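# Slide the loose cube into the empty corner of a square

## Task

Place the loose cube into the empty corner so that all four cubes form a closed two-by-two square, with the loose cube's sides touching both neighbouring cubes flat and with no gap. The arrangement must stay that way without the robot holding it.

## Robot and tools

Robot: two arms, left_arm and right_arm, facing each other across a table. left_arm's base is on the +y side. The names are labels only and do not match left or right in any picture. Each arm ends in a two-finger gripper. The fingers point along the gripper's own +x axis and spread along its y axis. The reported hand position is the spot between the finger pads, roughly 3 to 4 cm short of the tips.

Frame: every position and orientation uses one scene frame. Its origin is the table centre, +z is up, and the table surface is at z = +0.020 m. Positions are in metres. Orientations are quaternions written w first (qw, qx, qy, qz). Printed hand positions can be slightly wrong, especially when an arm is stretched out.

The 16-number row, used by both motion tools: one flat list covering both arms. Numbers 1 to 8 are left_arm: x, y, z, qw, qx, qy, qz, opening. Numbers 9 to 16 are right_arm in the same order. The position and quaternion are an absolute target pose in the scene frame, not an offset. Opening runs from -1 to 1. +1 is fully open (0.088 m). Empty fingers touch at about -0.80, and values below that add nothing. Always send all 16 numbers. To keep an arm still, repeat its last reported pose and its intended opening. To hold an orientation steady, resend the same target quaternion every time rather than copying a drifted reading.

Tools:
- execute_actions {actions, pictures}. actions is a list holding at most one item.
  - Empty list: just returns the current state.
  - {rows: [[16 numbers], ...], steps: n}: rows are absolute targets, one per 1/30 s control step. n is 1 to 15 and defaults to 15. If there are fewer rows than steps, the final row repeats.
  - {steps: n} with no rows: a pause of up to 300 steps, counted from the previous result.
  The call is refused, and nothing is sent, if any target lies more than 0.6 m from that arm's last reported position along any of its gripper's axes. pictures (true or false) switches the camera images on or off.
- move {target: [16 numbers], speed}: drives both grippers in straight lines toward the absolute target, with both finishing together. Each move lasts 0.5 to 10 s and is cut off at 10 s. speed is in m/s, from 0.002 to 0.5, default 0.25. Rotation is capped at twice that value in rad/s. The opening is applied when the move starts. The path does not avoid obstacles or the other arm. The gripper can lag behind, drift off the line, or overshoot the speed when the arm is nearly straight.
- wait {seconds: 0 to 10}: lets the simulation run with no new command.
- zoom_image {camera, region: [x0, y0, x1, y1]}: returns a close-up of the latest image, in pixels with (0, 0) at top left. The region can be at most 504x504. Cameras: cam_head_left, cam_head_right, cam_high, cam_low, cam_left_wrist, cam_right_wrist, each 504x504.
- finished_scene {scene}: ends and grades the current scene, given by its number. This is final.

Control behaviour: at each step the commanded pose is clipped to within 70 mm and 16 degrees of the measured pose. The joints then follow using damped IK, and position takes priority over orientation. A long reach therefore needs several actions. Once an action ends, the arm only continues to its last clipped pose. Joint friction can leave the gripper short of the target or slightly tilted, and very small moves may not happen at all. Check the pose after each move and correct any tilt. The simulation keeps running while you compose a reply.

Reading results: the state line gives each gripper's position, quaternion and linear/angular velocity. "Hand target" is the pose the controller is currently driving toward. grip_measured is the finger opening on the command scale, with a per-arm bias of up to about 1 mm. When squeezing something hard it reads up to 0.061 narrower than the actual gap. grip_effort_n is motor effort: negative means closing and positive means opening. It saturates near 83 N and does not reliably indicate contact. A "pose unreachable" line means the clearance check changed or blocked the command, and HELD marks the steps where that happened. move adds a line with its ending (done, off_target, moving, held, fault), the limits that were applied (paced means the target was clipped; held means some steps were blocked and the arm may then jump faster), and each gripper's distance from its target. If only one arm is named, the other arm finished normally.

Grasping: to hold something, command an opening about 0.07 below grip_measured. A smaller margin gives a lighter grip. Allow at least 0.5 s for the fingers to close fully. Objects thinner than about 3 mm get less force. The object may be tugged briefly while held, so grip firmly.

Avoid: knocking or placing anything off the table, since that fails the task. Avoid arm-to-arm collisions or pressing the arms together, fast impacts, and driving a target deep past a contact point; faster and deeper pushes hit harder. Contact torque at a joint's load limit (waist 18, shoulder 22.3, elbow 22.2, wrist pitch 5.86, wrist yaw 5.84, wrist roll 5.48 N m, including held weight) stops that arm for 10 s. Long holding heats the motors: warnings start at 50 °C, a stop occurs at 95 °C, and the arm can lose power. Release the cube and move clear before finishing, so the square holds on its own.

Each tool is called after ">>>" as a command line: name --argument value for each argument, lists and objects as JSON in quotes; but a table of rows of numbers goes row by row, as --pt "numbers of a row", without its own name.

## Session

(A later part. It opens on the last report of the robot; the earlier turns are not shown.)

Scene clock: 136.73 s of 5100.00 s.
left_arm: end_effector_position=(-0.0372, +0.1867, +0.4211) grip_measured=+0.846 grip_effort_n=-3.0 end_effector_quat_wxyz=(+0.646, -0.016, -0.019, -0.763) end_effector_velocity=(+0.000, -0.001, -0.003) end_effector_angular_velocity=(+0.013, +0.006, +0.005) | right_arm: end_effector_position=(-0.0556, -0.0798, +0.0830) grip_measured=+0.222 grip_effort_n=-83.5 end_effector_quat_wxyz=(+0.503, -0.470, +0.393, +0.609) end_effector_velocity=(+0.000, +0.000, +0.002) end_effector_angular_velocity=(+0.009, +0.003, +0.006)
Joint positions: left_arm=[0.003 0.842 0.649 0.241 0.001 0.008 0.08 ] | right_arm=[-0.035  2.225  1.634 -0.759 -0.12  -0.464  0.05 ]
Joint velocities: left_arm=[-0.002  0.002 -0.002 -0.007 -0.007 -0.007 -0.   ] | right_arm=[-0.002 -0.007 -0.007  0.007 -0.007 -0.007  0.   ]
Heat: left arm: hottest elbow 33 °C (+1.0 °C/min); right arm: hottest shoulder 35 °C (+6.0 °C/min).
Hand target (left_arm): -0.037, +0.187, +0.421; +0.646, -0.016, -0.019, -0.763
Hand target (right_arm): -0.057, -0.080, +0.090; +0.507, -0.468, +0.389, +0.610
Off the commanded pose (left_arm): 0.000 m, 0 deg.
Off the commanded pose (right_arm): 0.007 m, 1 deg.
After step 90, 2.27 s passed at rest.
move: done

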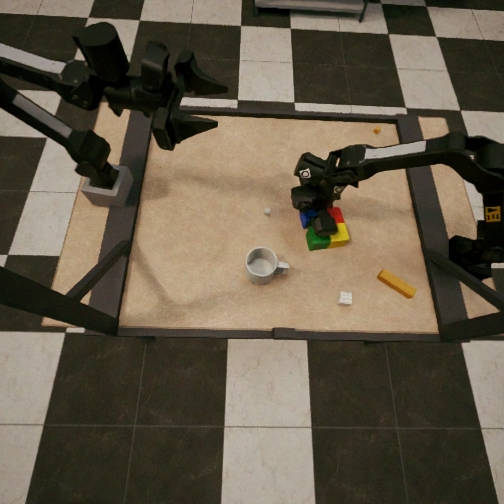

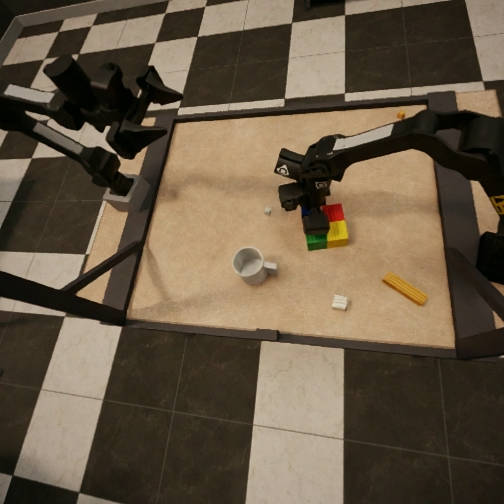

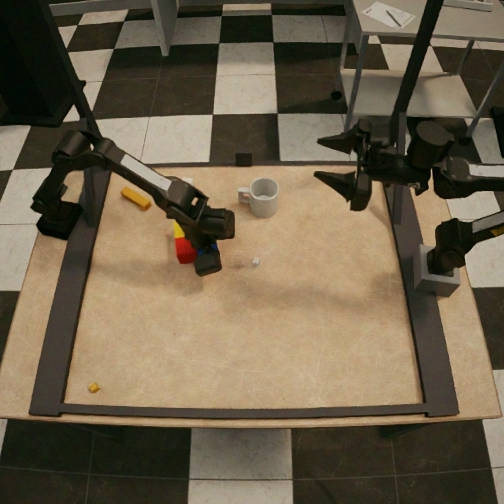

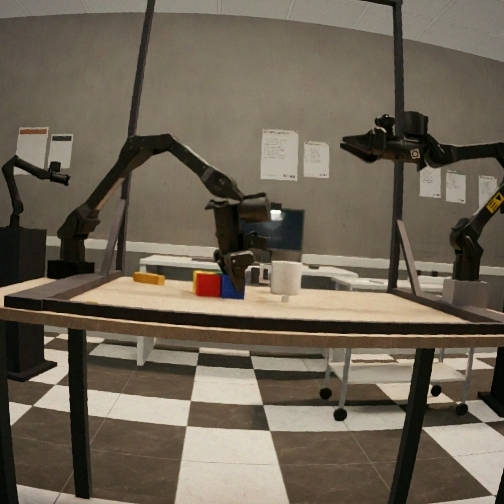

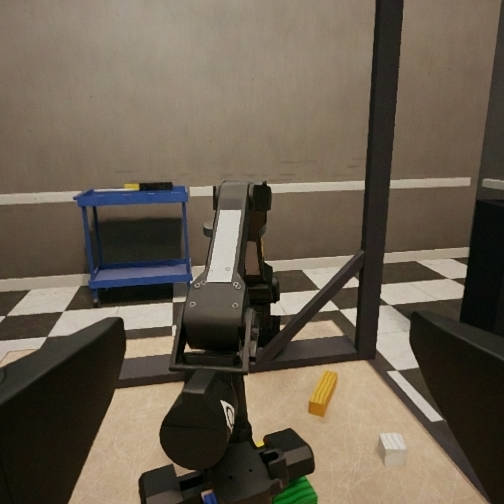

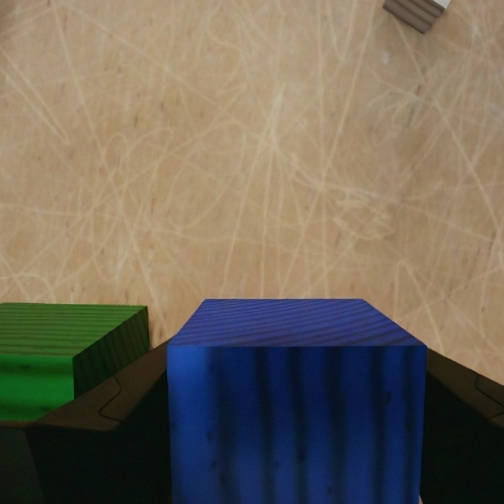

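>>> move --target '[-0.0372,0.1867,0.4211,0.646,-0.016,-0.019,-0.763,0.846, -0.0575,-0.0825,0.089,0.5073,-0.4680,0.3893,0.6100,0.14]' --speed 0.006

>>> zoom_image --camera "cam_low" --region '[180, 240, 270, 320]'

Scene clock: 141.67 s of 5100.00 s.
left_arm: end_effector_position=(-0.0372, +0.1867, +0.4212) grip_measured=+0.846 grip_effort_n=-3.0 end_effector_quat_wxyz=(+0.646, -0.016, -0.019, -0.763) end_effector_velocity=(+0.001, +0.001, -0.001) end_effector_angular_velocity=(+0.001, -0.007, +0.005) | right_arm: end_effector_position=(-0.0564, -0.0819, +0.0827) grip_measured=+0.222 grip_effort_n=-83.5 end_effector_quat_wxyz=(+0.503, -0.470, +0.393, +0.610) end_effector_velocity=(-0.003, -0.001, +0.000) end_effector_angular_velocity=(-0.005, +0.011, -0.003)
Joint positions: left_arm=[0.003 0.842 0.649 0.242 0.001 0.008 0.08 ] | right_arm=[-0.035  2.216  1.617 -0.749 -0.12  -0.464  0.05 ]
Joint velocities: left_arm=[-0.002 -0.007 -0.002 -0.007 -0.007  0.007 -0.   ] | right_arm=[ 0.002 -0.002 -0.002 -0.007 -0.007  0.007 -0.   ]
Heat: left arm: hottest elbow 33 °C (+1.0 °C/min); right arm: hottest shoulder 36 °C (+7.0 °C/min).
Hand target (left_arm): -0.037, +0.187, +0.421; +0.646, -0.016, -0.019, -0.763
Hand target (right_arm): -0.058, -0.082, +0.089; +0.507, -0.468, +0.389, +0.610
Off the commanded pose (left_arm): 0.000 m, 0 deg.
Off the commanded pose (right_arm): 0.006 m, 1 deg.
After step 90, 0.57 s passed at rest.
move: done

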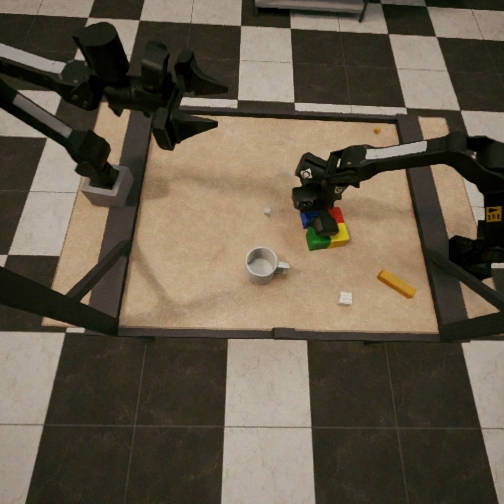

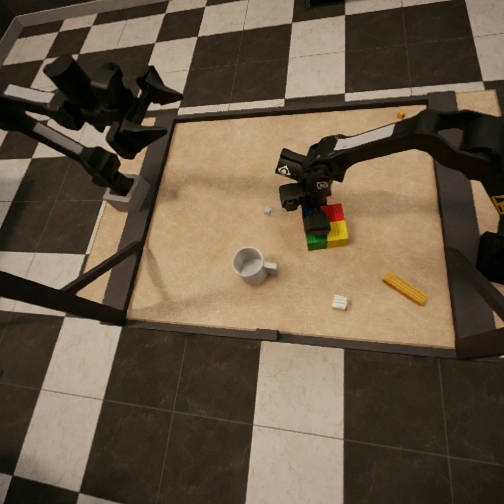

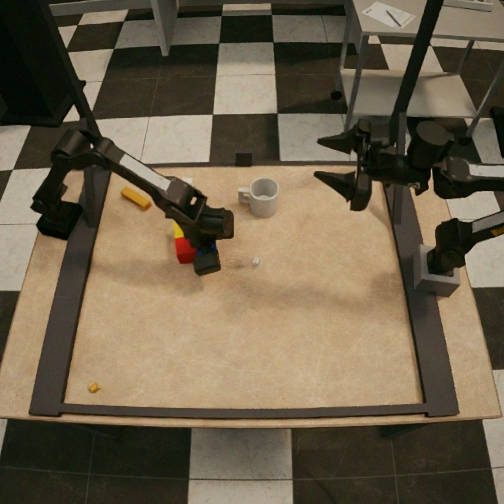

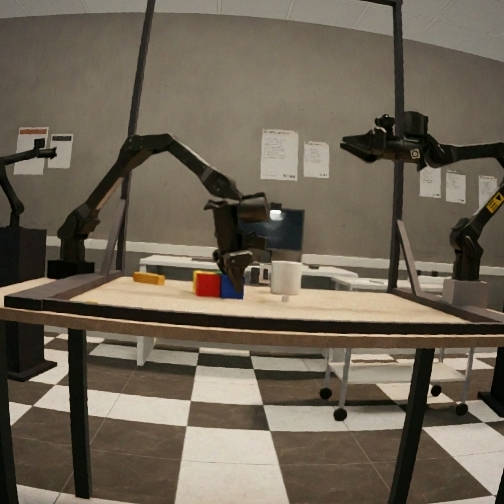

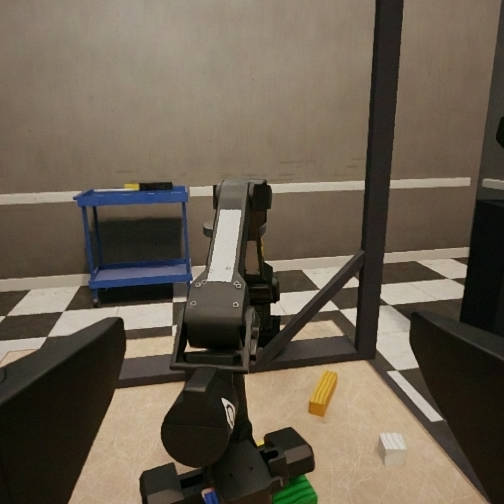

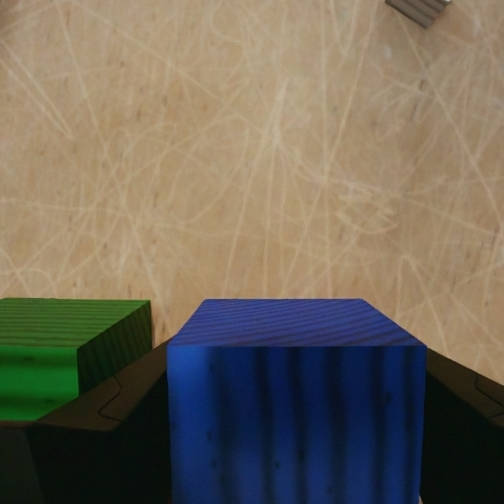

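Region (180, 240, 270, 320) of cam_low's 504x504 image, scaled by 5.600, with more detail than that image has.

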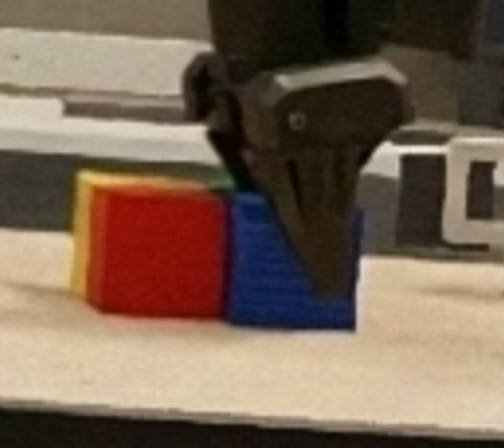

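>>> execute_actions --actions '[{"rows":[[-0.0372,0.1867,0.4211,0.646,-0.016,-0.019,-0.763,0.846, -0.0575,-0.0825,0.089,0.5073,-0.4680,0.3893,0.6100,0.40]],"steps":12}]' --pictures false

>>> move --target '[-0.0372,0.1867,0.4211,0.646,-0.016,-0.019,-0.763,0.846, -0.056,-0.080,0.135,0.5073,-0.4680,0.3893,0.6100,0.40]' --speed 0.06

Scene clock: 149.60 s of 5100.00 s.
left_arm: end_effector_position=(-0.0372, +0.1867, +0.4212) grip_measured=+0.846 grip_effort_n=-3.0 end_effector_quat_wxyz=(+0.646, -0.016, -0.019, -0.763) end_effector_velocity=(+0.003, -0.000, -0.002) end_effector_angular_velocity=(+0.009, +0.007, +0.019) | right_arm: end_effector_position=(-0.0567, -0.0828, +0.0818) grip_measured=+0.394 grip_effort_n=18.4 end_effector_quat_wxyz=(+0.502, -0.470, +0.394, +0.609) end_effector_velocity=(-0.004, -0.004, -0.001) end_effector_angular_velocity=(-0.018, +0.008, +0.025)
Joint positions: left_arm=[0.003 0.842 0.649 0.242 0.001 0.008 0.08 ] | right_arm=[-0.035  2.216  1.614 -0.749 -0.12  -0.464  0.058]
Joint velocities: left_arm=[-0.002 -0.002 -0.002 -0.007 -0.022 -0.007 -0.   ] | right_arm=[ 0.002 -0.002 -0.002 -0.022 -0.007 -0.022  0.001]
Heat: left arm: hottest wrist pitch 34 °C (+2.0 °C/min); right arm: hottest shoulder 37 °C (+9.1 °C/min).
Hand target (left_arm): -0.037, +0.187, +0.421; +0.646, -0.016, -0.019, -0.763
Hand target (right_arm): -0.057, -0.083, +0.089; +0.507, -0.468, +0.389, +0.610
Off the commanded pose (left_arm): 0.000 m, 0 deg.
Off the commanded pose (right_arm): 0.007 m, 1 deg.
Steps of this call (steps 1 to 90: nothing new was sent; then 4.53 s passed at rest; steps 91 to 102: all 12 steps of this action). Readings (end_effector_position):
91: left_arm (-0.0372, +0.1867, +0.4212) | right_arm (-0.0564, -0.0819, +0.0827)
92: left_arm (-0.0372, +0.1867, +0.4212) | right_arm (-0.0565, -0.0821, +0.0825)
94: left_arm (-0.0372, +0.1867, +0.4212) | right_arm (-0.0566, -0.0826, +0.0821)
98: left_arm (-0.0372, +0.1867, +0.4212) | right_arm (-0.0567, -0.0828, +0.0818)
102: the state above

Scene clock: 151.10 s of 5100.00 s.
left_arm: end_effector_position=(-0.0372, +0.1867, +0.4212) grip_measured=+0.846 grip_effort_n=-3.0 end_effector_quat_wxyz=(+0.646, -0.016, -0.019, -0.763) end_effector_velocity=(+0.003, -0.000, -0.004) end_effector_angular_velocity=(+0.013, +0.006, +0.019) | right_arm: end_effector_position=(-0.0568, -0.0831, +0.1235) grip_measured=+0.397 grip_effort_n=17.9 end_effector_quat_wxyz=(+0.499, -0.472, +0.398, +0.608) end_effector_velocity=(+0.002, +0.000, +0.001) end_effector_angular_velocity=(+0.005, -0.011, +0.003)
Joint positions: left_arm=[0.003 0.842 0.649 0.242 0.001 0.008 0.08 ] | right_arm=[-0.035  2.177  1.725 -0.912 -0.12  -0.464  0.058]
Joint velocities: left_arm=[-0.002 -0.002 -0.007 -0.007 -0.022 -0.007 -0.   ] | right_arm=[-0.002 -0.002 -0.002  0.007  0.007 -0.007 -0.   ]
Heat: left arm: hottest wrist pitch 34 °C (+2.0 °C/min); right arm: hottest shoulder 37 °C (+9.1 °C/min).
Hand target (left_arm): -0.037, +0.187, +0.421; +0.646, -0.016, -0.019, -0.763
Hand target (right_arm): -0.056, -0.080, +0.135; +0.507, -0.468, +0.389, +0.610
Off the commanded pose (left_arm): 0.000 m, 0 deg.
Off the commanded pose (right_arm): 0.012 m, 2 deg.
move: off_target (right_arm)

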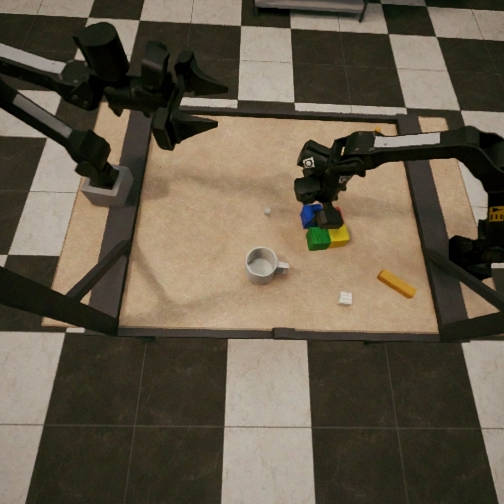

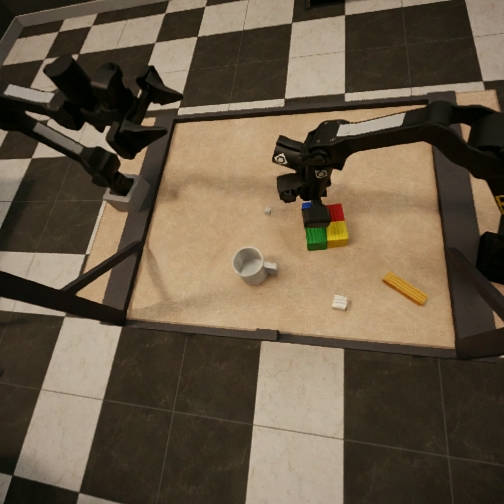

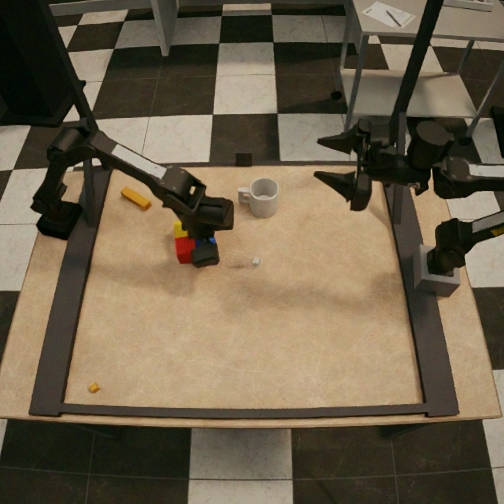

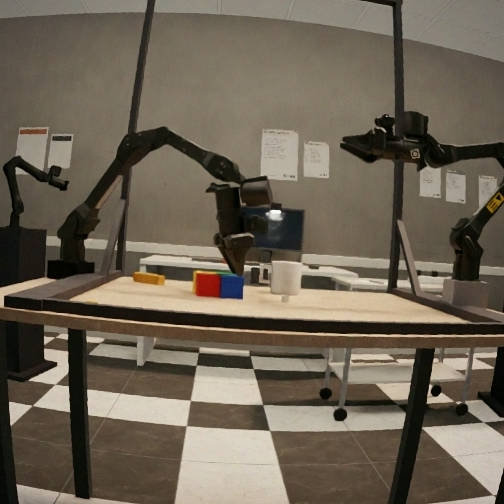

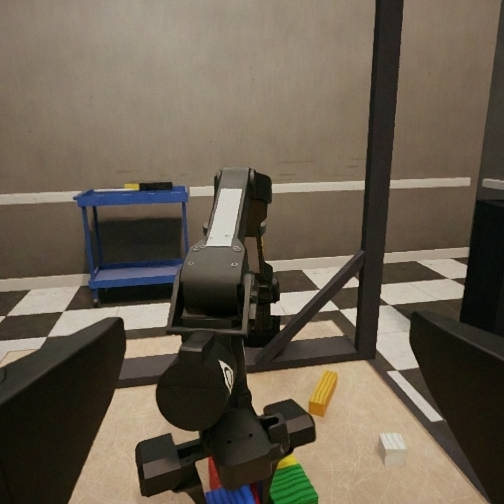

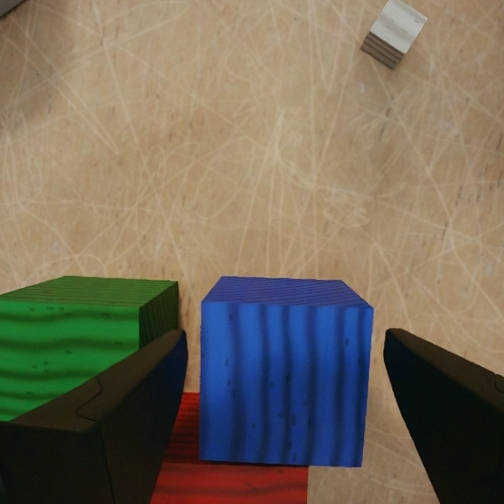

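>>> move --target '[-0.0372,0.1867,0.4211,0.646,-0.016,-0.019,-0.763,0.846, 0.004,-0.089,0.13,-0.0054,-0.5960,-0.1354,0.7915,-0.35]' --speed 0.3

Scene clock: 164.83 s of 5100.00 s.
left_arm: end_effector_position=(-0.0372, +0.1867, +0.4212) grip_measured=+0.846 grip_effort_n=-3.0 end_effector_quat_wxyz=(+0.646, -0.016, -0.019, -0.763) end_effector_velocity=(-0.002, +0.001, -0.004) end_effector_angular_velocity=(+0.011, -0.010, -0.009) | right_arm: end_effector_position=(+0.0032, -0.0896, +0.1350) grip_measured=-0.347 grip_effort_n=-11.4 end_effector_quat_wxyz=(+0.002, +0.599, +0.136, -0.789) end_effector_velocity=(-0.001, -0.002, +0.002) end_effector_angular_velocity=(-0.005, +0.011, +0.005)
Joint positions: left_arm=[0.003 0.842 0.649 0.242 0.001 0.008 0.08 ] | right_arm=[-0.225  2.416  2.167 -1.312 -0.33  -2.249  0.022]
Joint velocities: left_arm=[-0.002 -0.002 -0.007 -0.007  0.007  0.007 -0.   ] | right_arm=[-0.002  0.002  0.012 -0.022 -0.007 -0.007 -0.   ]
Heat: left arm: hottest elbow 34 °C (+1.0 °C/min); right arm: hottest shoulder 38 °C (+8.1 °C/min).
Hand target (left_arm): -0.037, +0.187, +0.421; +0.646, -0.016, -0.019, -0.763
Hand target (right_arm): +0.004, -0.089, +0.131; -0.005, -0.596, -0.135, +0.792
Off the commanded pose (left_arm): 0.000 m, 0 deg.
Off the commanded pose (right_arm): 0.005 m, 1 deg.
After step 90, 7.63 s passed at rest.
move: done

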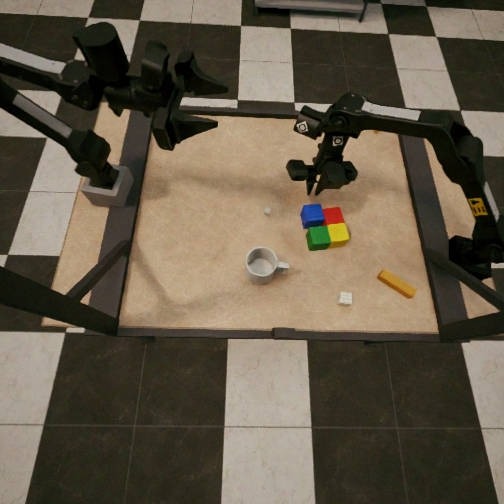

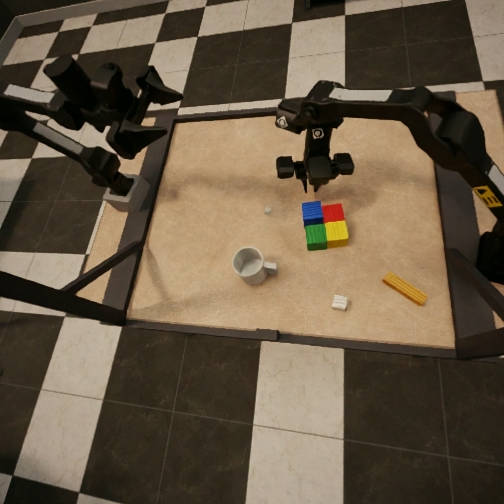

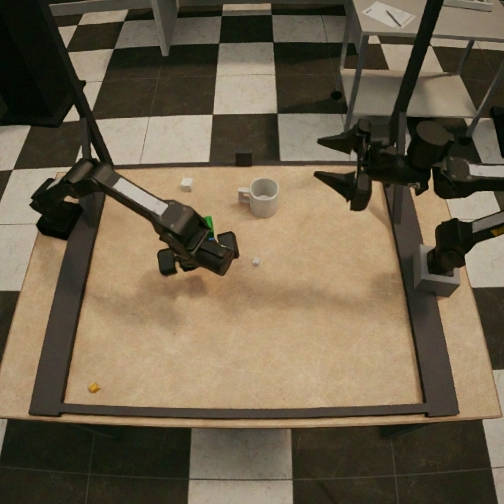

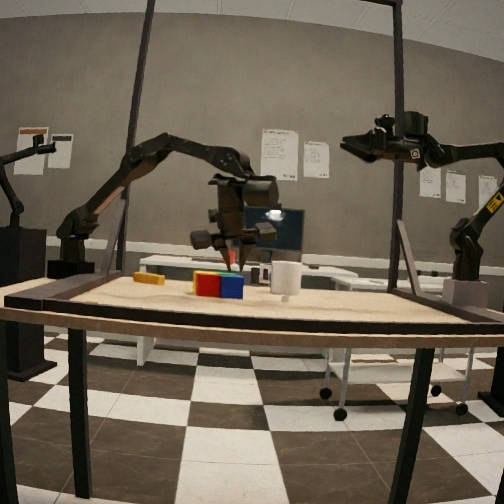

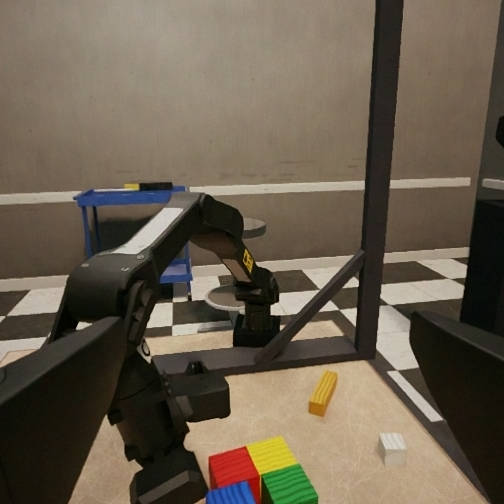

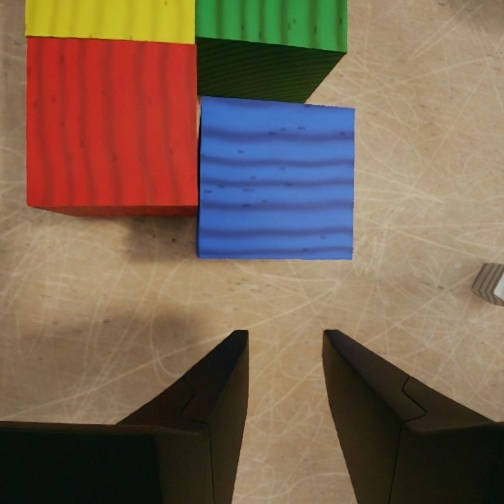

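>>> move --target '[-0.0372,0.1867,0.4211,0.646,-0.016,-0.019,-0.763,0.846, -0.002,-0.087,0.075,-0.0054,-0.5960,-0.1354,0.7915,-0.35]' --speed 0.07

Scene clock: 172.87 s of 5100.00 s.
left_arm: end_effector_position=(-0.0372, +0.1867, +0.4212) grip_measured=+0.846 grip_effort_n=-3.0 end_effector_quat_wxyz=(+0.646, -0.016, -0.019, -0.763) end_effector_velocity=(+0.000, +0.001, +0.003) end_effector_angular_velocity=(-0.011, +0.010, +0.005) | right_arm: end_effector_position=(+0.0004, -0.0858, +0.0824) grip_measured=-0.347 grip_effort_n=-10.9 end_effector_quat_wxyz=(+0.003, +0.600, +0.142, -0.787) end_effector_velocity=(-0.001, +0.002, +0.002) end_effector_angular_velocity=(+0.019, +0.015, +0.005)
Joint positions: left_arm=[0.003 0.842 0.649 0.242 0.001 0.008 0.08 ] | right_arm=[-0.216  2.445  2.009 -1.114 -0.33  -2.248  0.022]
Joint velocities: left_arm=[-0.002 -0.002  0.002  0.007 -0.007 -0.007  0.   ] | right_arm=[-0.002 -0.002 -0.002  0.007 -0.022 -0.007 -0.   ]
Heat: left arm: hottest elbow 34 °C (+1.0 °C/min); right arm: hottest shoulder 38 °C (+7.0 °C/min).
Hand target (left_arm): -0.037, +0.187, +0.421; +0.646, -0.016, -0.019, -0.763
Hand target (right_arm): -0.002, -0.087, +0.075; -0.005, -0.596, -0.135, +0.791
Off the commanded pose (left_arm): 0.000 m, 0 deg.
Off the commanded pose (right_arm): 0.008 m, 1 deg.
After step 90, 3.80 s passed at rest.
move: done

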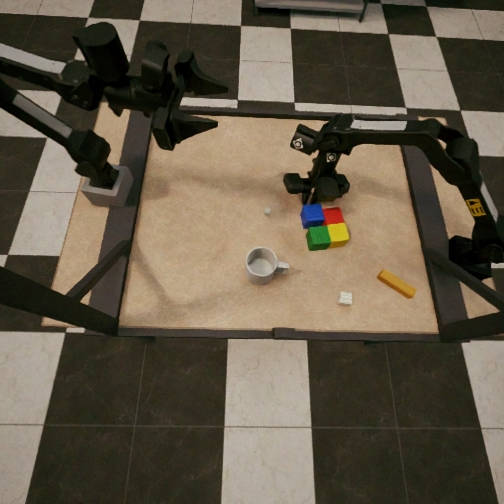

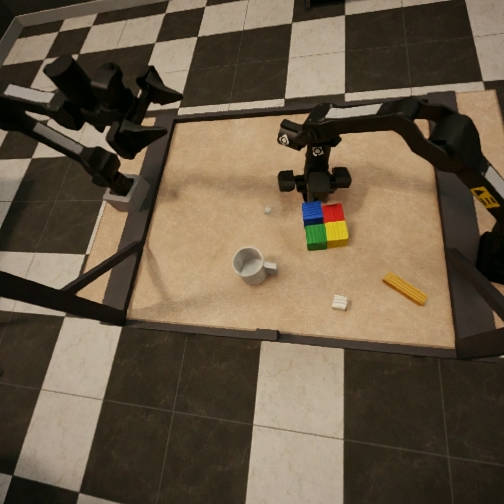

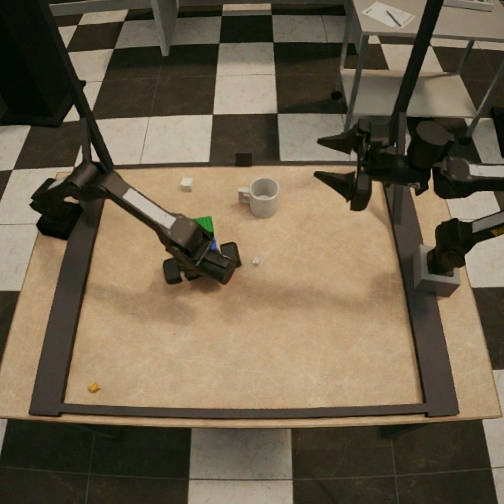

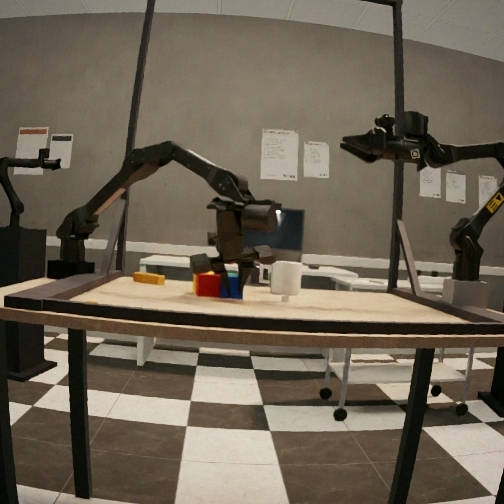

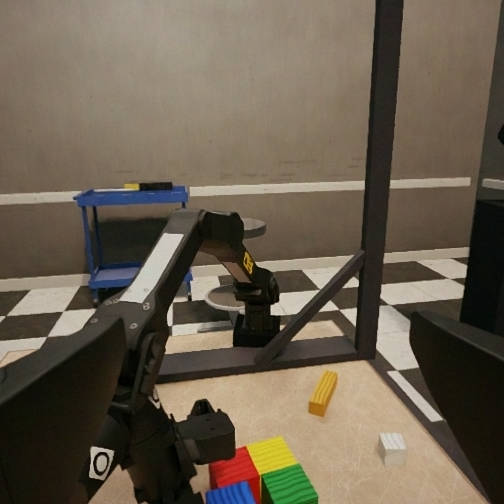

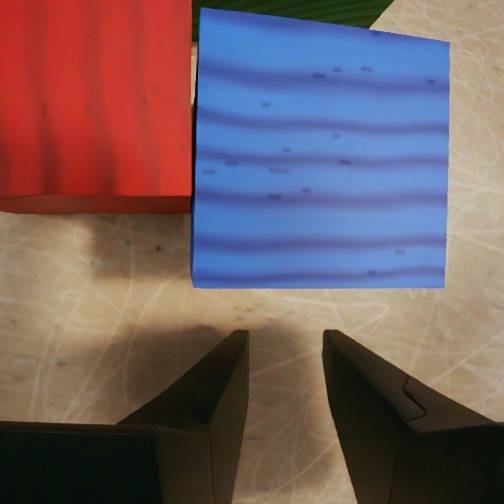

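>>> move --target '[-0.0372,0.1867,0.4211,0.646,-0.016,-0.019,-0.763,0.846, -0.031,-0.0925,0.088,-0.0054,-0.5960,-0.1354,0.7915,-0.35]' --speed 0.015

Scene clock: 180.93 s of 5100.00 s.
left_arm: end_effector_position=(-0.0372, +0.1867, +0.4212) grip_measured=+0.846 grip_effort_n=-2.6 end_effector_quat_wxyz=(+0.646, -0.016, -0.019, -0.763) end_effector_velocity=(+0.003, -0.000, -0.002) end_effector_angular_velocity=(+0.009, +0.007, +0.019) | right_arm: end_effector_position=(-0.0298, -0.0939, +0.0786) grip_measured=-0.347 grip_effort_n=-11.4 end_effector_quat_wxyz=(+0.011, +0.594, +0.129, -0.794) end_effector_velocity=(+0.001, -0.003, +0.001) end_effector_angular_velocity=(-0.008, -0.005, +0.004)
Joint positions: left_arm=[0.003 0.842 0.649 0.242 0.001 0.008 0.08 ] | right_arm=[-0.165  2.386  1.888 -1.07  -0.33  -2.194  0.022]
Joint velocities: left_arm=[-0.002 -0.002 -0.002 -0.007 -0.022 -0.007 -0.   ] | right_arm=[-0.002 -0.007 -0.007 -0.007  0.007 -0.007 -0.   ]
Heat: left arm: hottest elbow 34 °C (+1.0 °C/min); right arm: hottest shoulder 38 °C (+7.0 °C/min).
Hand target (left_arm): -0.037, +0.187, +0.421; +0.646, -0.016, -0.019, -0.763
Hand target (right_arm): -0.031, -0.093, +0.088; -0.006, -0.596, -0.135, +0.792
Off the commanded pose (left_arm): 0.000 m, 0 deg.
Off the commanded pose (right_arm): 0.010 m, 1 deg.
After step 90, 2.67 s passed at rest.
move: off_target (right_arm)

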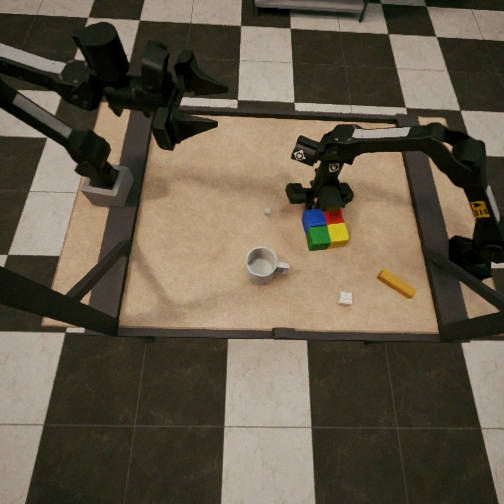

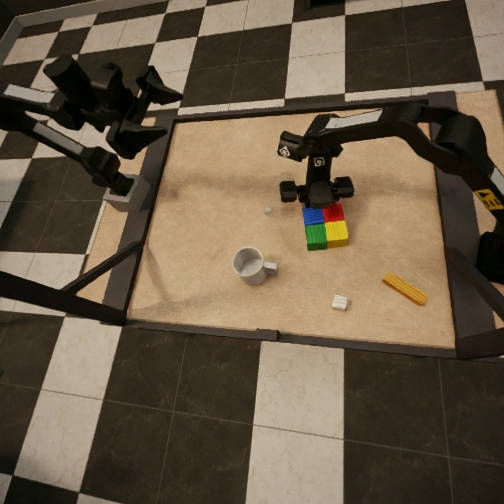

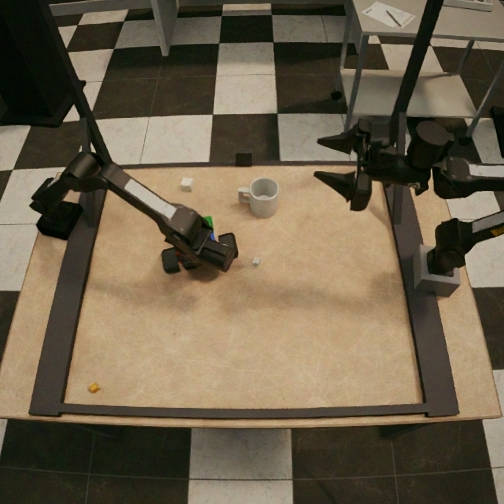

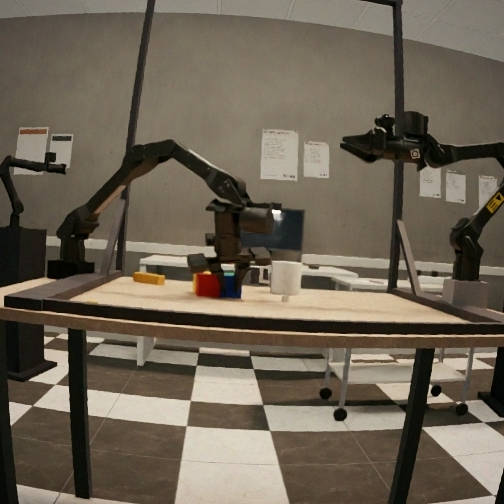

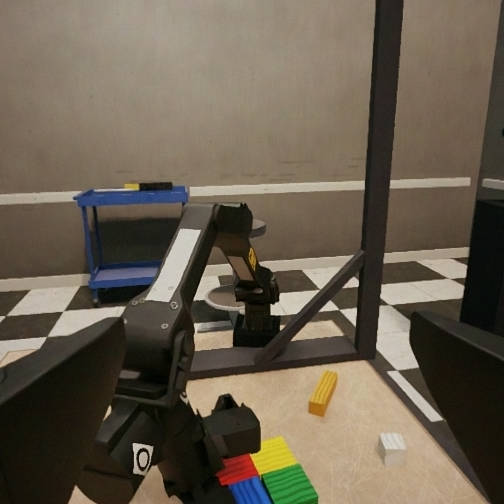

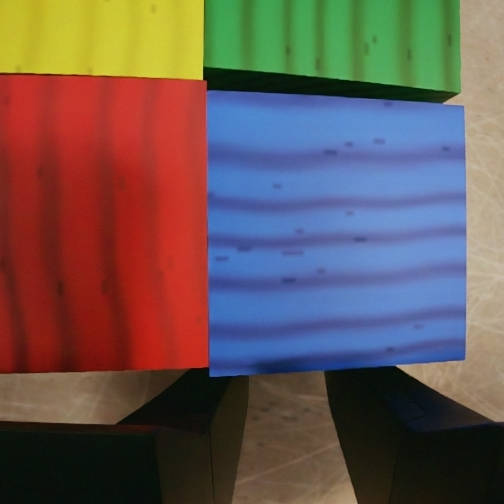

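>>> move --target '[-0.0372,0.1867,0.4211,0.646,-0.016,-0.019,-0.763,0.846, -0.020,-0.0925,0.086,-0.0054,-0.5960,-0.1354,0.7915,-0.35]' --speed 0.03

>>> move --target '[-0.0372,0.1867,0.4211,0.646,-0.016,-0.019,-0.763,0.846, -0.018,-0.114,0.090,-0.0054,-0.5960,-0.1354,0.7915,0.15]' --speed 0.04

Scene clock: 194.27 s of 5100.00 s.
left_arm: end_effector_position=(-0.0372, +0.1867, +0.4212) grip_measured=+0.846 grip_effort_n=-3.0 end_effector_quat_wxyz=(+0.646, -0.016, -0.019, -0.763) end_effector_velocity=(-0.002, +0.001, -0.005) end_effector_angular_velocity=(+0.023, +0.003, -0.010) | right_arm: end_effector_position=(-0.0213, -0.0945, +0.0832) grip_measured=-0.347 grip_effort_n=-11.4 end_effector_quat_wxyz=(+0.007, +0.596, +0.131, -0.793) end_effector_velocity=(-0.001, -0.003, -0.000) end_effector_angular_velocity=(-0.006, +0.011, +0.005)
Joint positions: left_arm=[0.003 0.842 0.649 0.242 0.001 0.008 0.08 ] | right_arm=[-0.182  2.386  1.906 -1.083 -0.33  -2.207  0.022]
Joint velocities: left_arm=[-0.002 -0.002 -0.002 -0.022  0.007 -0.007 -0.   ] | right_arm=[-0.002 -0.002 -0.007 -0.007 -0.007 -0.007 -0.   ]
Heat: left arm: hottest elbow 34 °C (+1.0 °C/min); right arm: hottest shoulder 41 °C (+7.1 °C/min).
Hand target (left_arm): -0.037, +0.187, +0.421; +0.646, -0.016, -0.019, -0.763
Hand target (right_arm): -0.020, -0.093, +0.086; -0.005, -0.596, -0.135, +0.791
Off the commanded pose (left_arm): 0.000 m, 0 deg.
Off the commanded pose (right_arm): 0.004 m, 1 deg.
After step 90, 9.57 s passed at rest.
move: done

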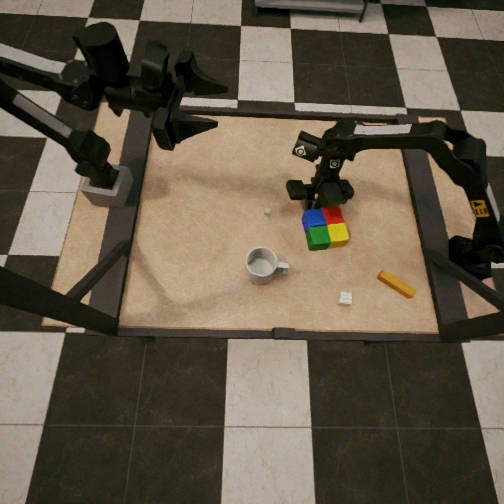

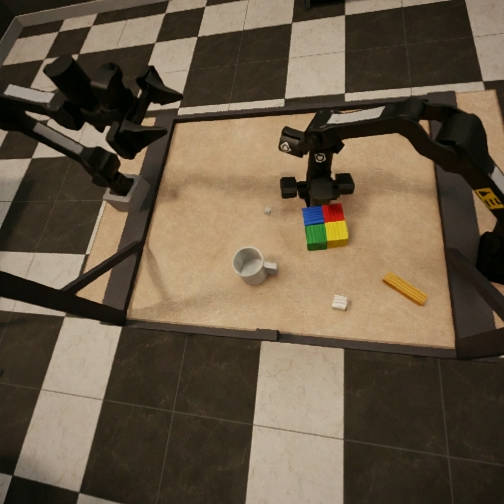

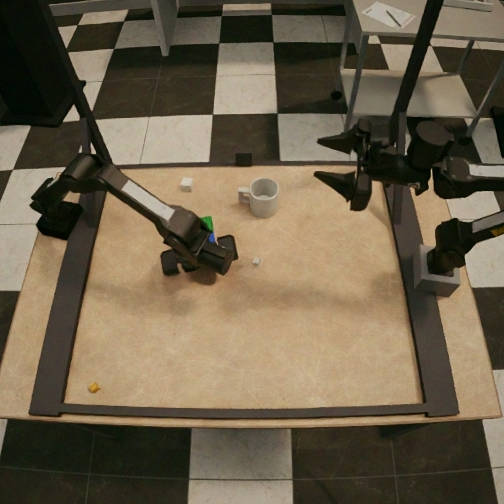

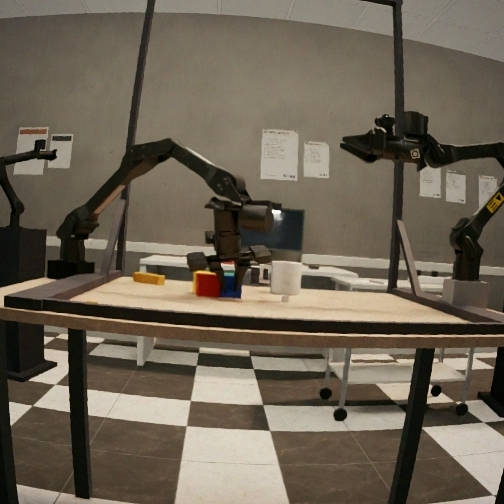

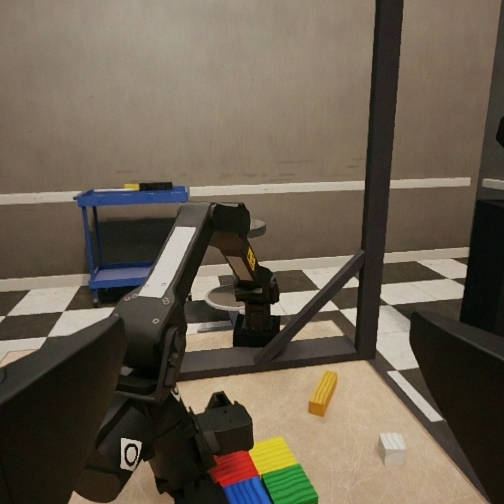

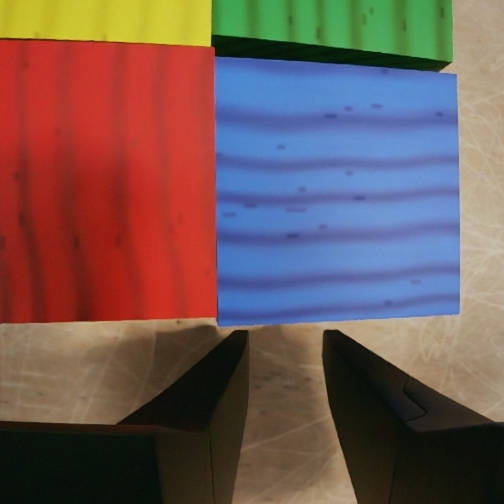

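Scene clock: 195.10 s of 5100.00 s.
left_arm: end_effector_position=(-0.0372, +0.1867, +0.4212) grip_measured=+0.846 grip_effort_n=-3.0 end_effector_quat_wxyz=(+0.646, -0.016, -0.019, -0.763) end_effector_velocity=(+0.001, +0.002, +0.003) end_effector_angular_velocity=(-0.013, -0.005, +0.005) | right_arm: end_effector_position=(-0.0186, -0.1145, +0.0819) grip_measured=+0.147 grip_effort_n=17.9 end_effector_quat_wxyz=(+0.010, +0.594, +0.127, -0.795) end_effector_velocity=(-0.003, -0.007, -0.004) end_effector_angular_velocity=(-0.014, +0.016, +0.018)
Joint positions: left_arm=[0.003 0.842 0.649 0.242 0.001 0.008 0.08 ] | right_arm=[-0.207  2.328  1.799 -1.053 -0.33  -2.233  0.046]
Joint velocities: left_arm=[-0.002 -0.007 -0.002  0.007 -0.007  0.007 -0.   ] | right_arm=[-0.002 -0.002 -0.022 -0.007 -0.007 -0.022  0.   ]
Heat: left arm: hottest elbow 34 °C (+1.0 °C/min); right arm: hottest shoulder 41 °C (+7.0 °C/min).
Hand target (left_arm): -0.037, +0.187, +0.421; +0.646, -0.016, -0.019, -0.763
Hand target (right_arm): -0.018, -0.114, +0.090; -0.005, -0.596, -0.135, +0.792
Off the commanded pose (left_arm): 0.000 m, 0 deg.
Off the commanded pose (right_arm): 0.008 m, 1 deg.
move: done

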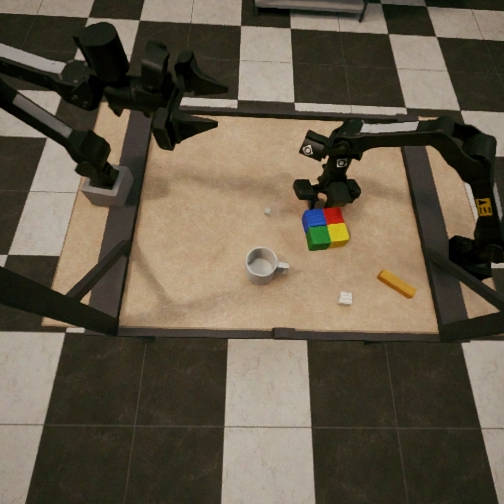

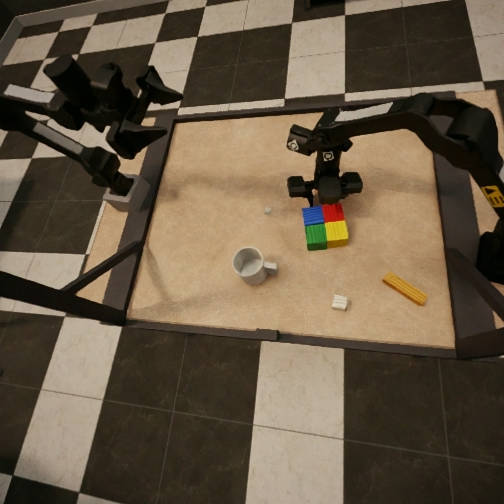

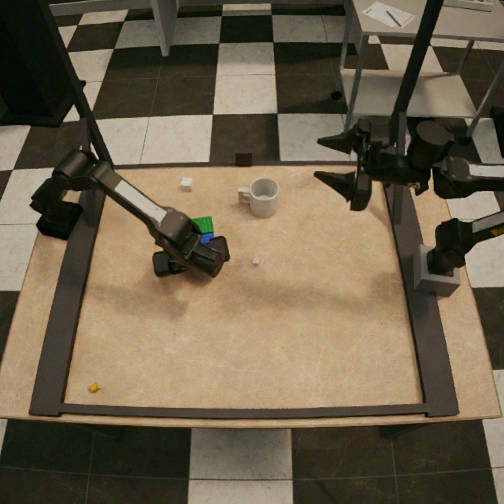

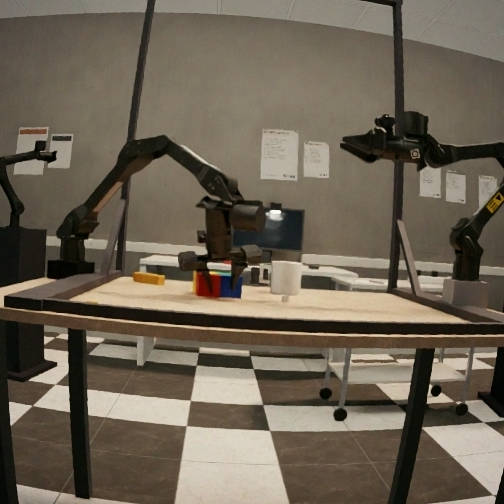

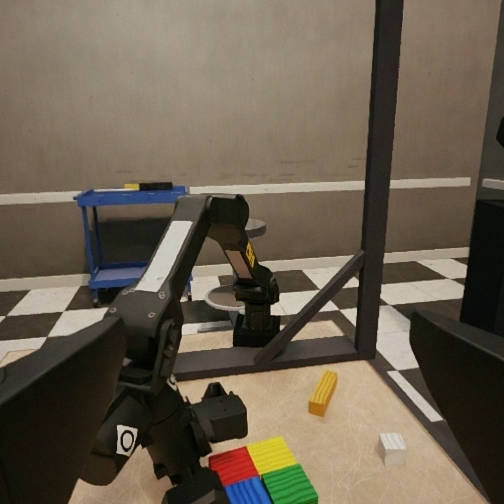

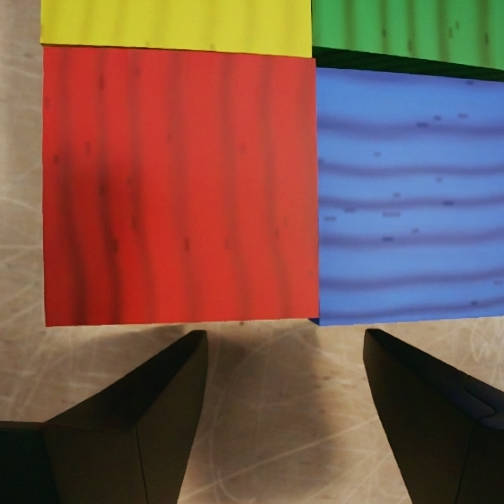

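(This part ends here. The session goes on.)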